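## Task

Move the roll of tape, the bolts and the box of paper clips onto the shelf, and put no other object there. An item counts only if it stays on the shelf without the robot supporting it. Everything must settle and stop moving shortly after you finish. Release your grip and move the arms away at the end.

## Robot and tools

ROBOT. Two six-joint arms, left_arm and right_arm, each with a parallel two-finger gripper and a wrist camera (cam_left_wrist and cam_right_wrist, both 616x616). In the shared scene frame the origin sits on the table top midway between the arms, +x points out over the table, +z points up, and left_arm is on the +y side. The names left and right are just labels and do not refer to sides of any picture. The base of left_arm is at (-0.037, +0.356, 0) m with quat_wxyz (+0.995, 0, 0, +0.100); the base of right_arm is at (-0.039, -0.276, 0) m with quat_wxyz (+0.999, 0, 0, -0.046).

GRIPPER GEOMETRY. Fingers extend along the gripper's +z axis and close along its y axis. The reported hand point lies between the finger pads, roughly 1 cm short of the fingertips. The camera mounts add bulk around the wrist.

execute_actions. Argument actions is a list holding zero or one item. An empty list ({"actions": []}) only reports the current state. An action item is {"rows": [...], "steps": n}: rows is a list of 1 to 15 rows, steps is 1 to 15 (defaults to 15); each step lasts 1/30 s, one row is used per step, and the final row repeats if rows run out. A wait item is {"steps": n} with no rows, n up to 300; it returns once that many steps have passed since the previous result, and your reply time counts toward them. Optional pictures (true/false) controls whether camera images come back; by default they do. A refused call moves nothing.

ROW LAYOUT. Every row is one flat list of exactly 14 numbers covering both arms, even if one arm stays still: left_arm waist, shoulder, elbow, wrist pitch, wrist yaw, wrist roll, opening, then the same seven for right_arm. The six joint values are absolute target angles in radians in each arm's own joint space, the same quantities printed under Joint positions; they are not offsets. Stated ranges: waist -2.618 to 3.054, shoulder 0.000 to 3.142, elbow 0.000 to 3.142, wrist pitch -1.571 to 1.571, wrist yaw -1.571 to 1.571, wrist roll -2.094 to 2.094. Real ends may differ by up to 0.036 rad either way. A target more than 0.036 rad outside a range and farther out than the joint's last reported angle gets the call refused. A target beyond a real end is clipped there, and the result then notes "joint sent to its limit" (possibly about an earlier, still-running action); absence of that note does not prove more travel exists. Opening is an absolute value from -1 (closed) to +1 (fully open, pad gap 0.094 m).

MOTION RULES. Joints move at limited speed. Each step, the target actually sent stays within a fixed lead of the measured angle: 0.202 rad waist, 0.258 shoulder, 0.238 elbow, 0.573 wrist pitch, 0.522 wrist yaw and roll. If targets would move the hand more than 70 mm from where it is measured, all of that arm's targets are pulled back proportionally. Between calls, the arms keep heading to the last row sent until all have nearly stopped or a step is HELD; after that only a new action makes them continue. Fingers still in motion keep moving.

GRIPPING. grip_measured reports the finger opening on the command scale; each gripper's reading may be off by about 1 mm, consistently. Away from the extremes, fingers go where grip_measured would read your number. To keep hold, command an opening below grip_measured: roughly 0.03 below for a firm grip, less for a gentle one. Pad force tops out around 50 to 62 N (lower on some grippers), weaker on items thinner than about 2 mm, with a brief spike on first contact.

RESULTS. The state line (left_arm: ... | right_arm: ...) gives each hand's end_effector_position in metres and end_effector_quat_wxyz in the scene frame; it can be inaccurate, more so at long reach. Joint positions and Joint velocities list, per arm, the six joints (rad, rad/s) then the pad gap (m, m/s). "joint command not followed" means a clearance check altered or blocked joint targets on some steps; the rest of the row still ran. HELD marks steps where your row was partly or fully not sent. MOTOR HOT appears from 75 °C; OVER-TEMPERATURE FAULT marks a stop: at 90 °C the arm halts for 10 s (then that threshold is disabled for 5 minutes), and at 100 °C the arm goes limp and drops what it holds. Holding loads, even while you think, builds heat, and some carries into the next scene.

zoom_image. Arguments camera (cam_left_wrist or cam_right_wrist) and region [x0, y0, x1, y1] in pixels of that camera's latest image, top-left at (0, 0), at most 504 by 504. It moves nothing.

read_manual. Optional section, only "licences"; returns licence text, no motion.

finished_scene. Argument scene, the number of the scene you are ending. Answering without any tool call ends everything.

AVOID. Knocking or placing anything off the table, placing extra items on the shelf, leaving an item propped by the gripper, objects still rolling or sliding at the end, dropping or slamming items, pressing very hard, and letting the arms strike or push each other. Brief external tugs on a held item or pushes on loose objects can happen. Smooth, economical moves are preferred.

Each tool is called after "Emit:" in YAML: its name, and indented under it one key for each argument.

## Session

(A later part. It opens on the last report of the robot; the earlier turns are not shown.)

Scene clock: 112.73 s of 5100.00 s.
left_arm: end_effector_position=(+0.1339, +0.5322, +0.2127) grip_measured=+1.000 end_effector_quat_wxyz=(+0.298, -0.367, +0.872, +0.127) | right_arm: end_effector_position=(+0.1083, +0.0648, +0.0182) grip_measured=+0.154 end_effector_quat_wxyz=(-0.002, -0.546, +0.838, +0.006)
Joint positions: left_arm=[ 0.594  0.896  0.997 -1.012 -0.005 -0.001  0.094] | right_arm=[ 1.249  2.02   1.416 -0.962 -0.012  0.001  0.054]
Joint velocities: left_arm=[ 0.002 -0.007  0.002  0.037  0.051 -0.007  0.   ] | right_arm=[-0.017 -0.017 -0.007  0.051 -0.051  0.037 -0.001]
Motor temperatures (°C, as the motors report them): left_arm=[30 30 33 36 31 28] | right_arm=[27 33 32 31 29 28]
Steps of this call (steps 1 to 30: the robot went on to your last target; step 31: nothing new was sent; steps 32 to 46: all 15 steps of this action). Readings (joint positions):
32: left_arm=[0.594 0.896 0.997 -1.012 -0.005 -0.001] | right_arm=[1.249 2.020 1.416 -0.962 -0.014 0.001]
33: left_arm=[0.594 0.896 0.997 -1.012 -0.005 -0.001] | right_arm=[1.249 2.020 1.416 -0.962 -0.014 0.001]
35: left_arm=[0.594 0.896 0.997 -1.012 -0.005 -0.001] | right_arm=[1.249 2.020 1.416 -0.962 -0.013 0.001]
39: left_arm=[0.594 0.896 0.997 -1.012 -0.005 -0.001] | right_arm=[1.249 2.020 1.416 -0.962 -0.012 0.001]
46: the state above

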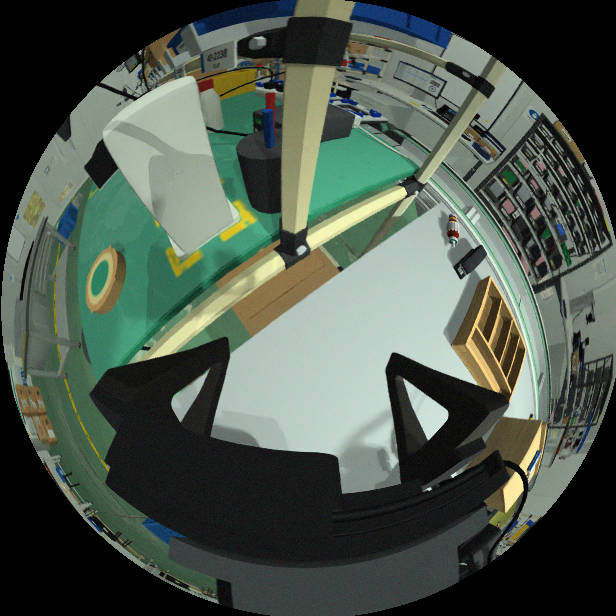

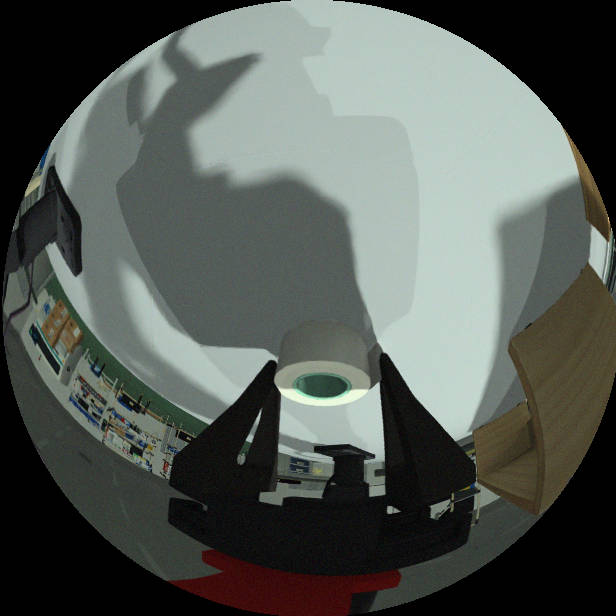

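Emit:
execute_actions:
  actions:
    - {"rows":[[0.6,0.9,1.0,-1.0,0,0,1,1.24,1.95,1.45,-1.05,0,0,0.1],[0.6,0.9,1.0,-1.0,0,0,1,1.24,1.9,1.5,-1.15,0,0,0.1],[0.6,0.9,1.0,-1.0,0,0,1,1.24,1.8,1.6,-1.35,0,0,0.1],[0.6,0.9,1.0,-1.0,0,0,1,1.24,1.7,1.75,-1.5,0,0,0.1],[0.6,0.9,1.0,-1.0,0,0,1,1.24,1.6,1.9,-1.57,0,0,0.1],[0.6,0.9,1.0,-1.0,0,0,1,1.24,1.55,2.05,-1.57,0,0,0.1],[0.6,0.9,1.0,-1.0,0,0,1,1.24,1.55,2.15,-1.57,0,0,0.1]],"steps":15}
  pictures: false

Emit:
execute_actions:
  actions:
    - {"rows":[[0.6,0.9,1.0,-1.0,0,0,1,1.0,1.6,2.2,-1.57,0,0,0.1],[0.6,0.9,1.0,-1.0,0,0,1,1.0,1.6,2.2,-1.57,0,0,0.1],[0.6,0.9,1.0,-1.0,0,0,1,1.0,1.6,2.2,-1.57,0,0,0.1],[0.6,0.9,1.0,-1.0,0,0,1,0.8,1.65,2.3,-1.57,0,0,0.1],[0.6,0.9,1.0,-1.0,0,0,1,0.8,1.65,2.3,-1.57,0,0,0.1],[0.6,0.9,1.0,-1.0,0,0,1,0.55,1.7,2.35,-1.57,0,0,0.1]],"steps":15}
  pictures: false

Emit:
execute_actions:
  actions:
    - {"rows":[[0.6,0.9,1.0,-1.0,0,0,1,0.55,1.8,2.4,-1.57,0,0,0.1],[0.6,0.9,1.0,-1.0,0,0,1,0.55,1.85,2.42,-1.57,0,0,0.1],[0.6,0.9,1.0,-1.0,0,0,1,0.55,1.9,2.44,-1.57,0,0,0.1],[0.6,0.9,1.0,-1.0,0,0,1,0.55,1.95,2.46,-1.57,0,0,0.1],[0.6,0.9,1.0,-1.0,0,0,1,0.55,2.0,2.48,-1.57,0,0,0.1],[0.6,0.9,1.0,-1.0,0,0,1,0.55,2.04,2.5,-1.57,0,0,0.1],[0.6,0.9,1.0,-1.0,0,0,1,0.55,2.08,2.51,-1.57,0,0,0.1],[0.6,0.9,1.0,-1.0,0,0,1,0.55,2.11,2.52,-1.57,0,0,0.1],[0.6,0.9,1.0,-1.0,0,0,1,0.55,2.14,2.53,-1.57,0,0,0.1],[0.6,0.9,1.0,-1.0,0,0,1,0.55,2.16,2.53,-1.57,0,0,0.1]],"steps":15}

Scene clock: 116.57 s of 5100.00 s.
left_arm: end_effector_position=(+0.1339, +0.5322, +0.2127) grip_measured=+1.000 end_effector_quat_wxyz=(+0.298, -0.367, +0.872, +0.127) | right_arm: end_effector_position=(+0.1005, +0.0473, +0.2702) grip_measured=+0.154 end_effector_quat_wxyz=(+0.162, -0.536, +0.821, +0.113)
Joint positions: left_arm=[ 0.594  0.896  0.997 -1.012 -0.005 -0.001  0.094] | right_arm=[ 1.249  1.619  1.861 -1.416 -0.012  0.001  0.054]
Joint velocities: left_arm=[ 0.002  0.002 -0.007  0.007  0.066 -0.066  0.   ] | right_arm=[ 0.007 -0.51   1.717 -0.74  -0.007  0.022 -0.001]
Motor temperatures (°C, as the motors report them): left_arm=[30 30 33 36 31 28] | right_arm=[27 34 32 30 29 28]
Steps of this call (steps 1 to 15: the robot went on to your last target; steps 16 to 90: nothing new was sent; then 0.33 s passed at rest; steps 91 to 105: all 15 steps of this action). Readings (joint positions):
91: left_arm=[0.594 0.896 0.997 -1.012 -0.005 -0.001] | right_arm=[1.249 2.015 1.416 -0.969 -0.012 0.001]
92: left_arm=[0.594 0.896 0.997 -1.012 -0.005 -0.001] | right_arm=[1.249 2.003 1.422 -0.998 -0.012 0.001]
94: left_arm=[0.594 0.896 0.997 -1.012 -0.005 -0.001] | right_arm=[1.249 1.961 1.455 -1.088 -0.012 0.001]
98: left_arm=[0.594 0.896 0.997 -1.012 -0.005 -0.001] | right_arm=[1.249 1.832 1.565 -1.236 -0.012 0.001]
105: the state above

Scene clock: 117.07 s of 5100.00 s.
left_arm: end_effector_position=(+0.1339, +0.5322, +0.2127) grip_measured=+1.000 end_effector_quat_wxyz=(+0.298, -0.367, +0.872, +0.127) | right_arm: end_effector_position=(+0.2956, -0.1171, +0.3754) grip_measured=+0.154 end_effector_quat_wxyz=(+0.315, -0.208, +0.924, +0.066)
Joint positions: left_arm=[ 0.594  0.896  0.997 -1.012 -0.005 -0.001  0.094] | right_arm=[ 0.541  1.707  2.334 -1.544  0.013  0.     0.054]
Joint velocities: left_arm=[-0.002  0.012  0.012  0.022 -0.022 -0.051  0.   ] | right_arm=[ 0.027  0.095 -0.007 -0.168 -0.007 -0.037 -0.001]
Motor temperatures (°C, as the motors report them): left_arm=[30 30 33 36 31 28] | right_arm=[27 34 32 30 29 28]
Steps of this call (steps 1 to 15: all 15 steps of this action). Readings (joint positions):
1: left_arm=[0.594 0.896 0.997 -1.012 -0.005 -0.001] | right_arm=[1.230 1.607 1.925 -1.439 -0.024 0.000]
2: left_arm=[0.594 0.896 0.997 -1.012 -0.005 -0.001] | right_arm=[1.190 1.600 1.994 -1.457 -0.031 -0.000]
4: left_arm=[0.594 0.896 0.997 -1.012 -0.005 -0.001] | right_arm=[1.068 1.606 2.135 -1.485 -0.029 -0.000]
8: left_arm=[0.594 0.896 0.997 -1.012 -0.005 -0.001] | right_arm=[0.765 1.648 2.326 -1.494 -0.019 -0.000]
15: the state above

Scene clock: 117.57 s of 5100.00 s.
left_arm: end_effector_position=(+0.1339, +0.5322, +0.2127) grip_measured=+1.000 end_effector_quat_wxyz=(+0.298, -0.367, +0.872, +0.127) | right_arm: end_effector_position=(+0.3852, -0.0733, +0.2129) grip_measured=+0.154 end_effector_quat_wxyz=(+0.139, -0.219, +0.965, +0.026)
Joint positions: left_arm=[ 0.594  0.896  0.997 -1.012 -0.005 -0.001  0.094] | right_arm=[ 0.541  2.225  2.497 -1.559  0.01   0.     0.054]
Joint velocities: left_arm=[-0.007  0.007 -0.007  0.007  0.007 -0.081  0.   ] | right_arm=[ 0.002  0.002 -0.002 -0.081 -0.037 -0.007  0.   ]
Motor temperatures (°C, as the motors report them): left_arm=[30 30 33 36 31 28] | right_arm=[27 34 32 31 29 28]
Steps of this call (steps 1 to 15: all 15 steps of this action). Readings (joint positions):
1: left_arm=[0.594 0.896 0.997 -1.012 -0.005 -0.001] | right_arm=[0.541 1.721 2.347 -1.556 0.012 0.000]
2: left_arm=[0.594 0.896 0.997 -1.012 -0.005 -0.001] | right_arm=[0.541 1.744 2.372 -1.565 0.011 0.000]
4: left_arm=[0.594 0.896 0.997 -1.012 -0.005 -0.001] | right_arm=[0.541 1.814 2.426 -1.567 0.011 0.000]
8: left_arm=[0.594 0.896 0.997 -1.012 -0.005 -0.001] | right_arm=[0.541 2.009 2.491 -1.558 0.011 0.000]
15: the state above

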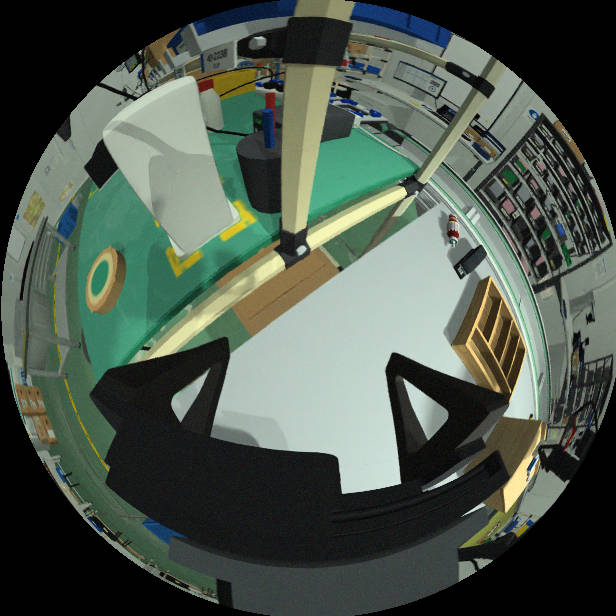

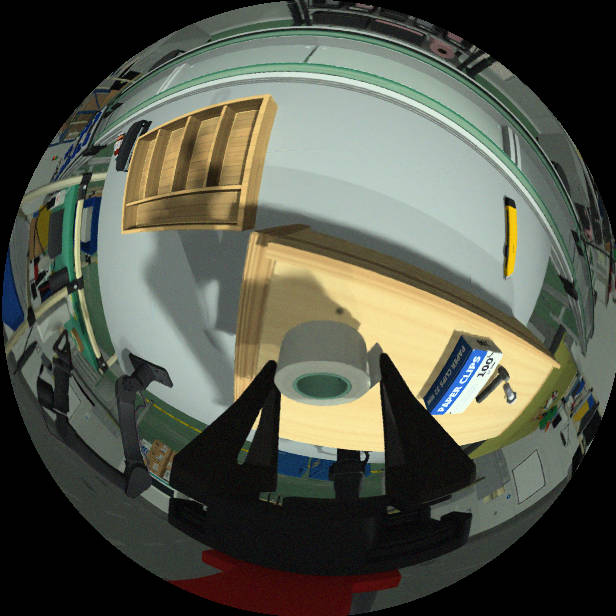

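Emit:
execute_actions:
  actions:
    - {"rows":[[0.6,0.9,1.0,-1.0,0,0,1,0.5,2.17,2.52,-1.57,0,0,0.1],[0.6,0.9,1.0,-1.0,0,0,1,0.5,2.17,2.52,-1.57,0,0,0.1],[0.6,0.9,1.0,-1.0,0,0,1,0.5,2.17,2.52,-1.57,0,0,0.1],[0.6,0.9,1.0,-1.0,0,0,1,0.5,2.17,2.52,-1.57,0,0,0.1],[0.6,0.9,1.0,-1.0,0,0,1,0.5,2.19,2.52,-1.57,0,0,0.1],[0.6,0.9,1.0,-1.0,0,0,1,0.5,2.2,2.52,-1.57,0,0,0.1],[0.6,0.9,1.0,-1.0,0,0,1,0.5,2.21,2.52,-1.57,0,0,0.1],[0.6,0.9,1.0,-1.0,0,0,1,0.5,2.22,2.52,-1.56,0,0,0.1]],"steps":15}

Scene clock: 118.90 s of 5100.00 s.
left_arm: end_effector_position=(+0.1339, +0.5322, +0.2127) grip_measured=+1.000 end_effector_quat_wxyz=(+0.298, -0.367, +0.872, +0.127) | right_arm: end_effector_position=(+0.3923, -0.0896, +0.2156) grip_measured=+0.154 end_effector_quat_wxyz=(+0.141, -0.200, +0.969, +0.026)
Joint positions: left_arm=[ 0.594  0.896  0.997 -1.012 -0.005 -0.001  0.094] | right_arm=[ 0.502  2.225  2.506 -1.565  0.006  0.     0.054]
Joint velocities: left_arm=[-0.017 -0.017  0.007 -0.007  0.051  0.022  0.   ] | right_arm=[ 0.012  0.032 -0.002  0.066 -0.022 -0.007  0.001]
Motor temperatures (°C, as the motors report them): left_arm=[30 30 33 36 31 28] | right_arm=[27 34 32 31 29 28]
Steps of this call (steps 1 to 25: the robot went on to your last target; steps 26 to 40: all 15 steps of this action). Readings (joint positions):
26: left_arm=[0.594 0.896 0.997 -1.012 -0.005 -0.001] | right_arm=[0.538 2.163 2.506 -1.564 0.008 0.000]
27: left_arm=[0.594 0.896 0.997 -1.012 -0.005 -0.001] | right_arm=[0.534 2.163 2.506 -1.564 0.006 0.000]
29: left_arm=[0.594 0.896 0.997 -1.012 -0.005 -0.001] | right_arm=[0.519 2.163 2.506 -1.564 0.006 0.000]
33: left_arm=[0.594 0.896 0.997 -1.012 -0.005 -0.001] | right_arm=[0.502 2.179 2.506 -1.565 0.006 0.000]
40: the state above

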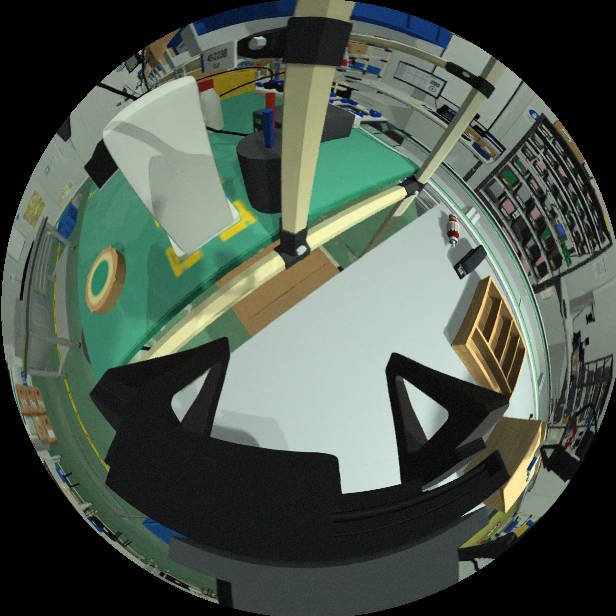

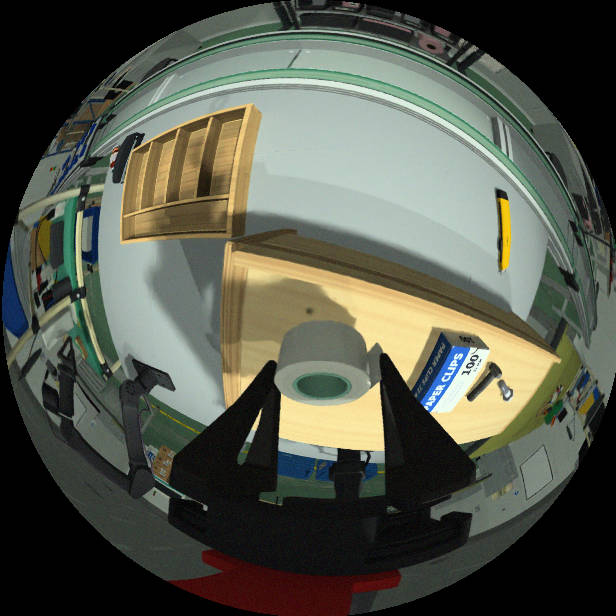

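Lower about 1cm more by dropping the elbow, then release.

Emit:
execute_actions:
  actions:
    - {"rows":[[0.6,0.9,1.0,-1.0,0,0,1,0.5,2.23,2.49,-1.52,0,0,0.1],[0.6,0.9,1.0,-1.0,0,0,1,0.5,2.23,2.48,-1.51,0,0,0.1],[0.6,0.9,1.0,-1.0,0,0,1,0.5,2.24,2.47,-1.5,0,0,0.1],[0.6,0.9,1.0,-1.0,0,0,1,0.5,2.24,2.47,-1.5,0,0,0.1],[0.6,0.9,1.0,-1.0,0,0,1,0.5,2.24,2.47,-1.5,0,0,0.1],[0.6,0.9,1.0,-1.0,0,0,1,0.5,2.24,2.47,-1.5,0,0,0.1],[0.6,0.9,1.0,-1.0,0,0,1,0.5,2.24,2.47,-1.5,0,0,0.1],[0.6,0.9,1.0,-1.0,0,0,1,0.5,2.24,2.47,-1.5,0,0,0.1],[0.6,0.9,1.0,-1.0,0,0,1,0.5,2.24,2.47,-1.5,0,0,0.5]],"steps":15}

Emit:
execute_actions:
  actions:
    - {"rows":[[0.6,0.9,1.0,-1.0,0,0,1,0.5,1.7,2.35,-1.57,0,0,0.5]],"steps":15}
  pictures: false

Emit:
execute_actions:
  actions:
    - {"rows":[[0.6,0.9,1.0,-1.0,0,0,1,0.3,1.2,1.8,-1.57,0,0,1]],"steps":15}

Scene clock: 121.13 s of 5100.00 s.
left_arm: end_effector_position=(+0.1339, +0.5322, +0.2127) grip_measured=+1.000 end_effector_quat_wxyz=(+0.298, -0.367, +0.872, +0.127) | right_arm: end_effector_position=(+0.4027, -0.0851, +0.2100) grip_measured=+0.498 end_effector_quat_wxyz=(+0.153, -0.200, +0.967, +0.029)
Joint positions: left_arm=[ 0.594  0.896  0.997 -1.012 -0.005 -0.001  0.094] | right_arm=[ 0.502  2.234  2.488 -1.512  0.006  0.     0.07 ]
Joint velocities: left_arm=[-0.007  0.002 -0.007 -0.051 -0.037 -0.037  0.   ] | right_arm=[-0.002 -0.007  0.002  0.095 -0.007  0.007  0.001]
Motor temperatures (°C, as the motors report them): left_arm=[30 29 33 36 31 28] | right_arm=[27 35 32 31 29 28]
Steps of this call (steps 1 to 15: the robot went on to your last target; steps 16 to 52: nothing new was sent; steps 53 to 67: all 15 steps of this action). Readings (joint positions):
53: left_arm=[0.594 0.896 0.997 -1.012 -0.005 -0.001] | right_arm=[0.502 2.225 2.506 -1.562 0.006 0.000]
54: left_arm=[0.594 0.896 0.997 -1.012 -0.005 -0.001] | right_arm=[0.502 2.225 2.506 -1.556 0.006 0.000]
56: left_arm=[0.594 0.896 0.997 -1.012 -0.005 -0.001] | right_arm=[0.502 2.225 2.500 -1.539 0.006 0.000]
60: left_arm=[0.594 0.896 0.997 -1.012 -0.005 -0.001] | right_arm=[0.502 2.230 2.490 -1.522 0.006 0.000]
67: the state above

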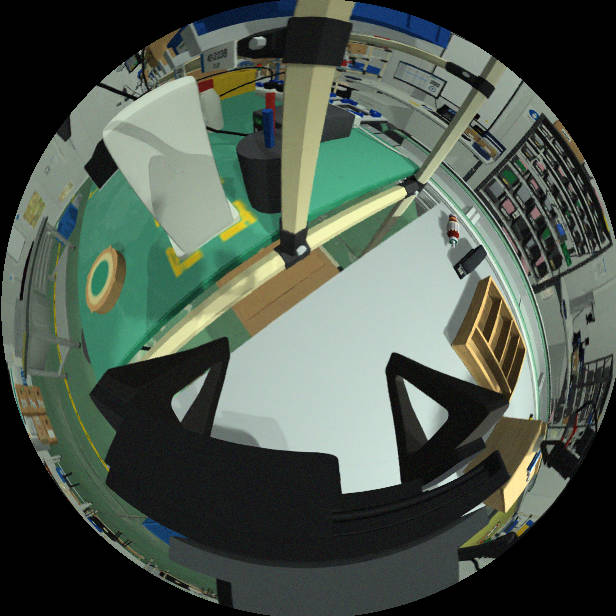

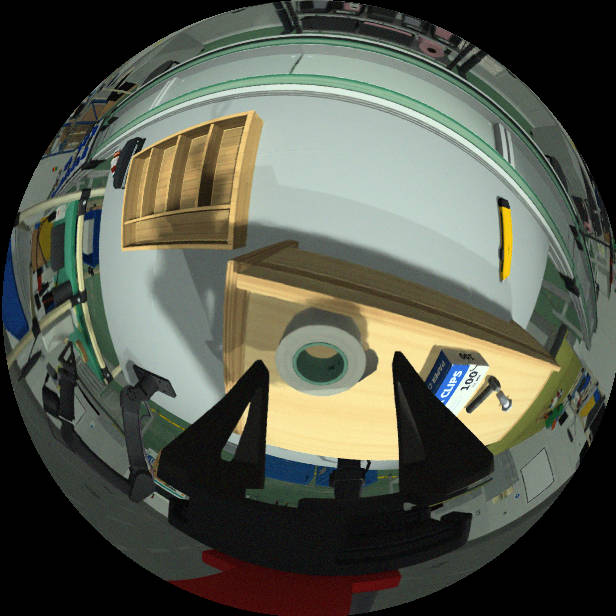

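Scene clock: 121.63 s of 5100.00 s.
left_arm: end_effector_position=(+0.1339, +0.5322, +0.2127) grip_measured=+1.000 end_effector_quat_wxyz=(+0.298, -0.367, +0.872, +0.127) | right_arm: end_effector_position=(+0.2840, -0.1365, +0.4068) grip_measured=+0.498 end_effector_quat_wxyz=(+0.359, -0.188, +0.912, +0.072)
Joint positions: left_arm=[ 0.594  0.896  0.997 -1.012 -0.005 -0.001  0.094] | right_arm=[ 0.502  1.64   2.362 -1.544  0.006  0.     0.07 ]
Joint velocities: left_arm=[-0.007 -0.002  0.007  0.037  0.007  0.007  0.   ] | right_arm=[-0.017 -0.232  0.002 -0.037 -0.066 -0.022 -0.001]
Motor temperatures (°C, as the motors report them): left_arm=[30 29 33 37 31 28] | right_arm=[27 35 32 31 29 28]
Steps of this call (steps 1 to 15: all 15 steps of this action). Readings (joint positions):
1: left_arm=[0.594 0.896 0.997 -1.012 -0.005 -0.001] | right_arm=[0.502 2.209 2.456 -1.501 0.006 0.000]
2: left_arm=[0.594 0.896 0.997 -1.012 -0.005 -0.001] | right_arm=[0.502 2.174 2.413 -1.506 0.006 0.000]
4: left_arm=[0.594 0.896 0.997 -1.012 -0.005 -0.001] | right_arm=[0.502 2.098 2.371 -1.532 0.006 0.000]
8: left_arm=[0.594 0.896 0.997 -1.012 -0.005 -0.001] | right_arm=[0.502 1.914 2.362 -1.540 0.006 0.000]
15: the state above

Scene clock: 122.13 s of 5100.00 s.
left_arm: end_effector_position=(+0.1339, +0.5322, +0.2127) grip_measured=+1.000 end_effector_quat_wxyz=(+0.298, -0.367, +0.872, +0.127) | right_arm: end_effector_position=(+0.1861, -0.2273, +0.3563) grip_measured=+1.000 end_effector_quat_wxyz=(+0.308, -0.101, +0.945, +0.031)
Joint positions: left_arm=[ 0.594  0.896  0.997 -1.012 -0.005 -0.001  0.094] | right_arm=[ 0.306  1.189  1.823 -1.575  0.005 -0.001  0.094]
Joint velocities: left_arm=[ 0.002  0.012 -0.002  0.007 -0.022  0.007  0.   ] | right_arm=[-0.012  0.144 -0.11   0.007  0.022 -0.007  0.   ]
Motor temperatures (°C, as the motors report them): left_arm=[30 29 33 37 31 28] | right_arm=[27 35 32 31 29 28]
Steps of this call (steps 1 to 15: all 15 steps of this action). Readings (joint positions):
1: left_arm=[0.594 0.896 0.997 -1.012 -0.005 -0.001] | right_arm=[0.478 1.601 2.316 -1.522 -0.009 -0.001]
2: left_arm=[0.594 0.896 0.997 -1.012 -0.005 -0.001] | right_arm=[0.434 1.551 2.241 -1.512 -0.014 -0.002]
4: left_arm=[0.594 0.896 0.997 -1.012 -0.005 -0.001] | right_arm=[0.345 1.428 2.083 -1.516 -0.003 -0.002]
8: left_arm=[0.594 0.896 0.997 -1.012 -0.005 -0.001] | right_arm=[0.306 1.199 1.854 -1.574 0.005 -0.001]
15: the state above

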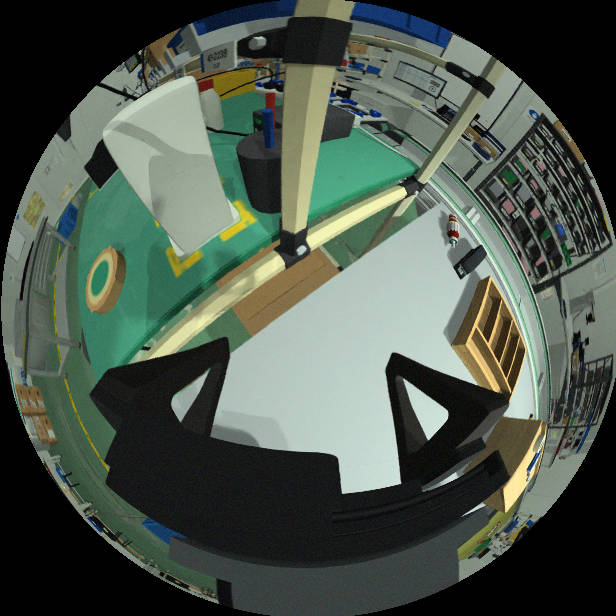

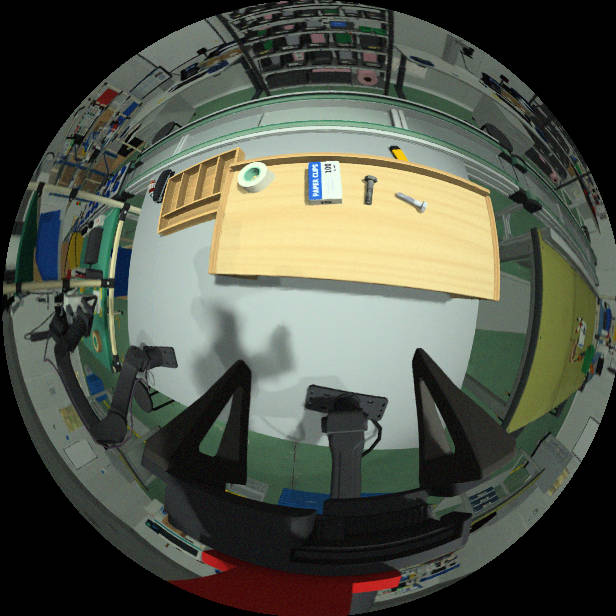

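Emit:
finished_scene:
  scene: 2

The scene is finished: the task was done.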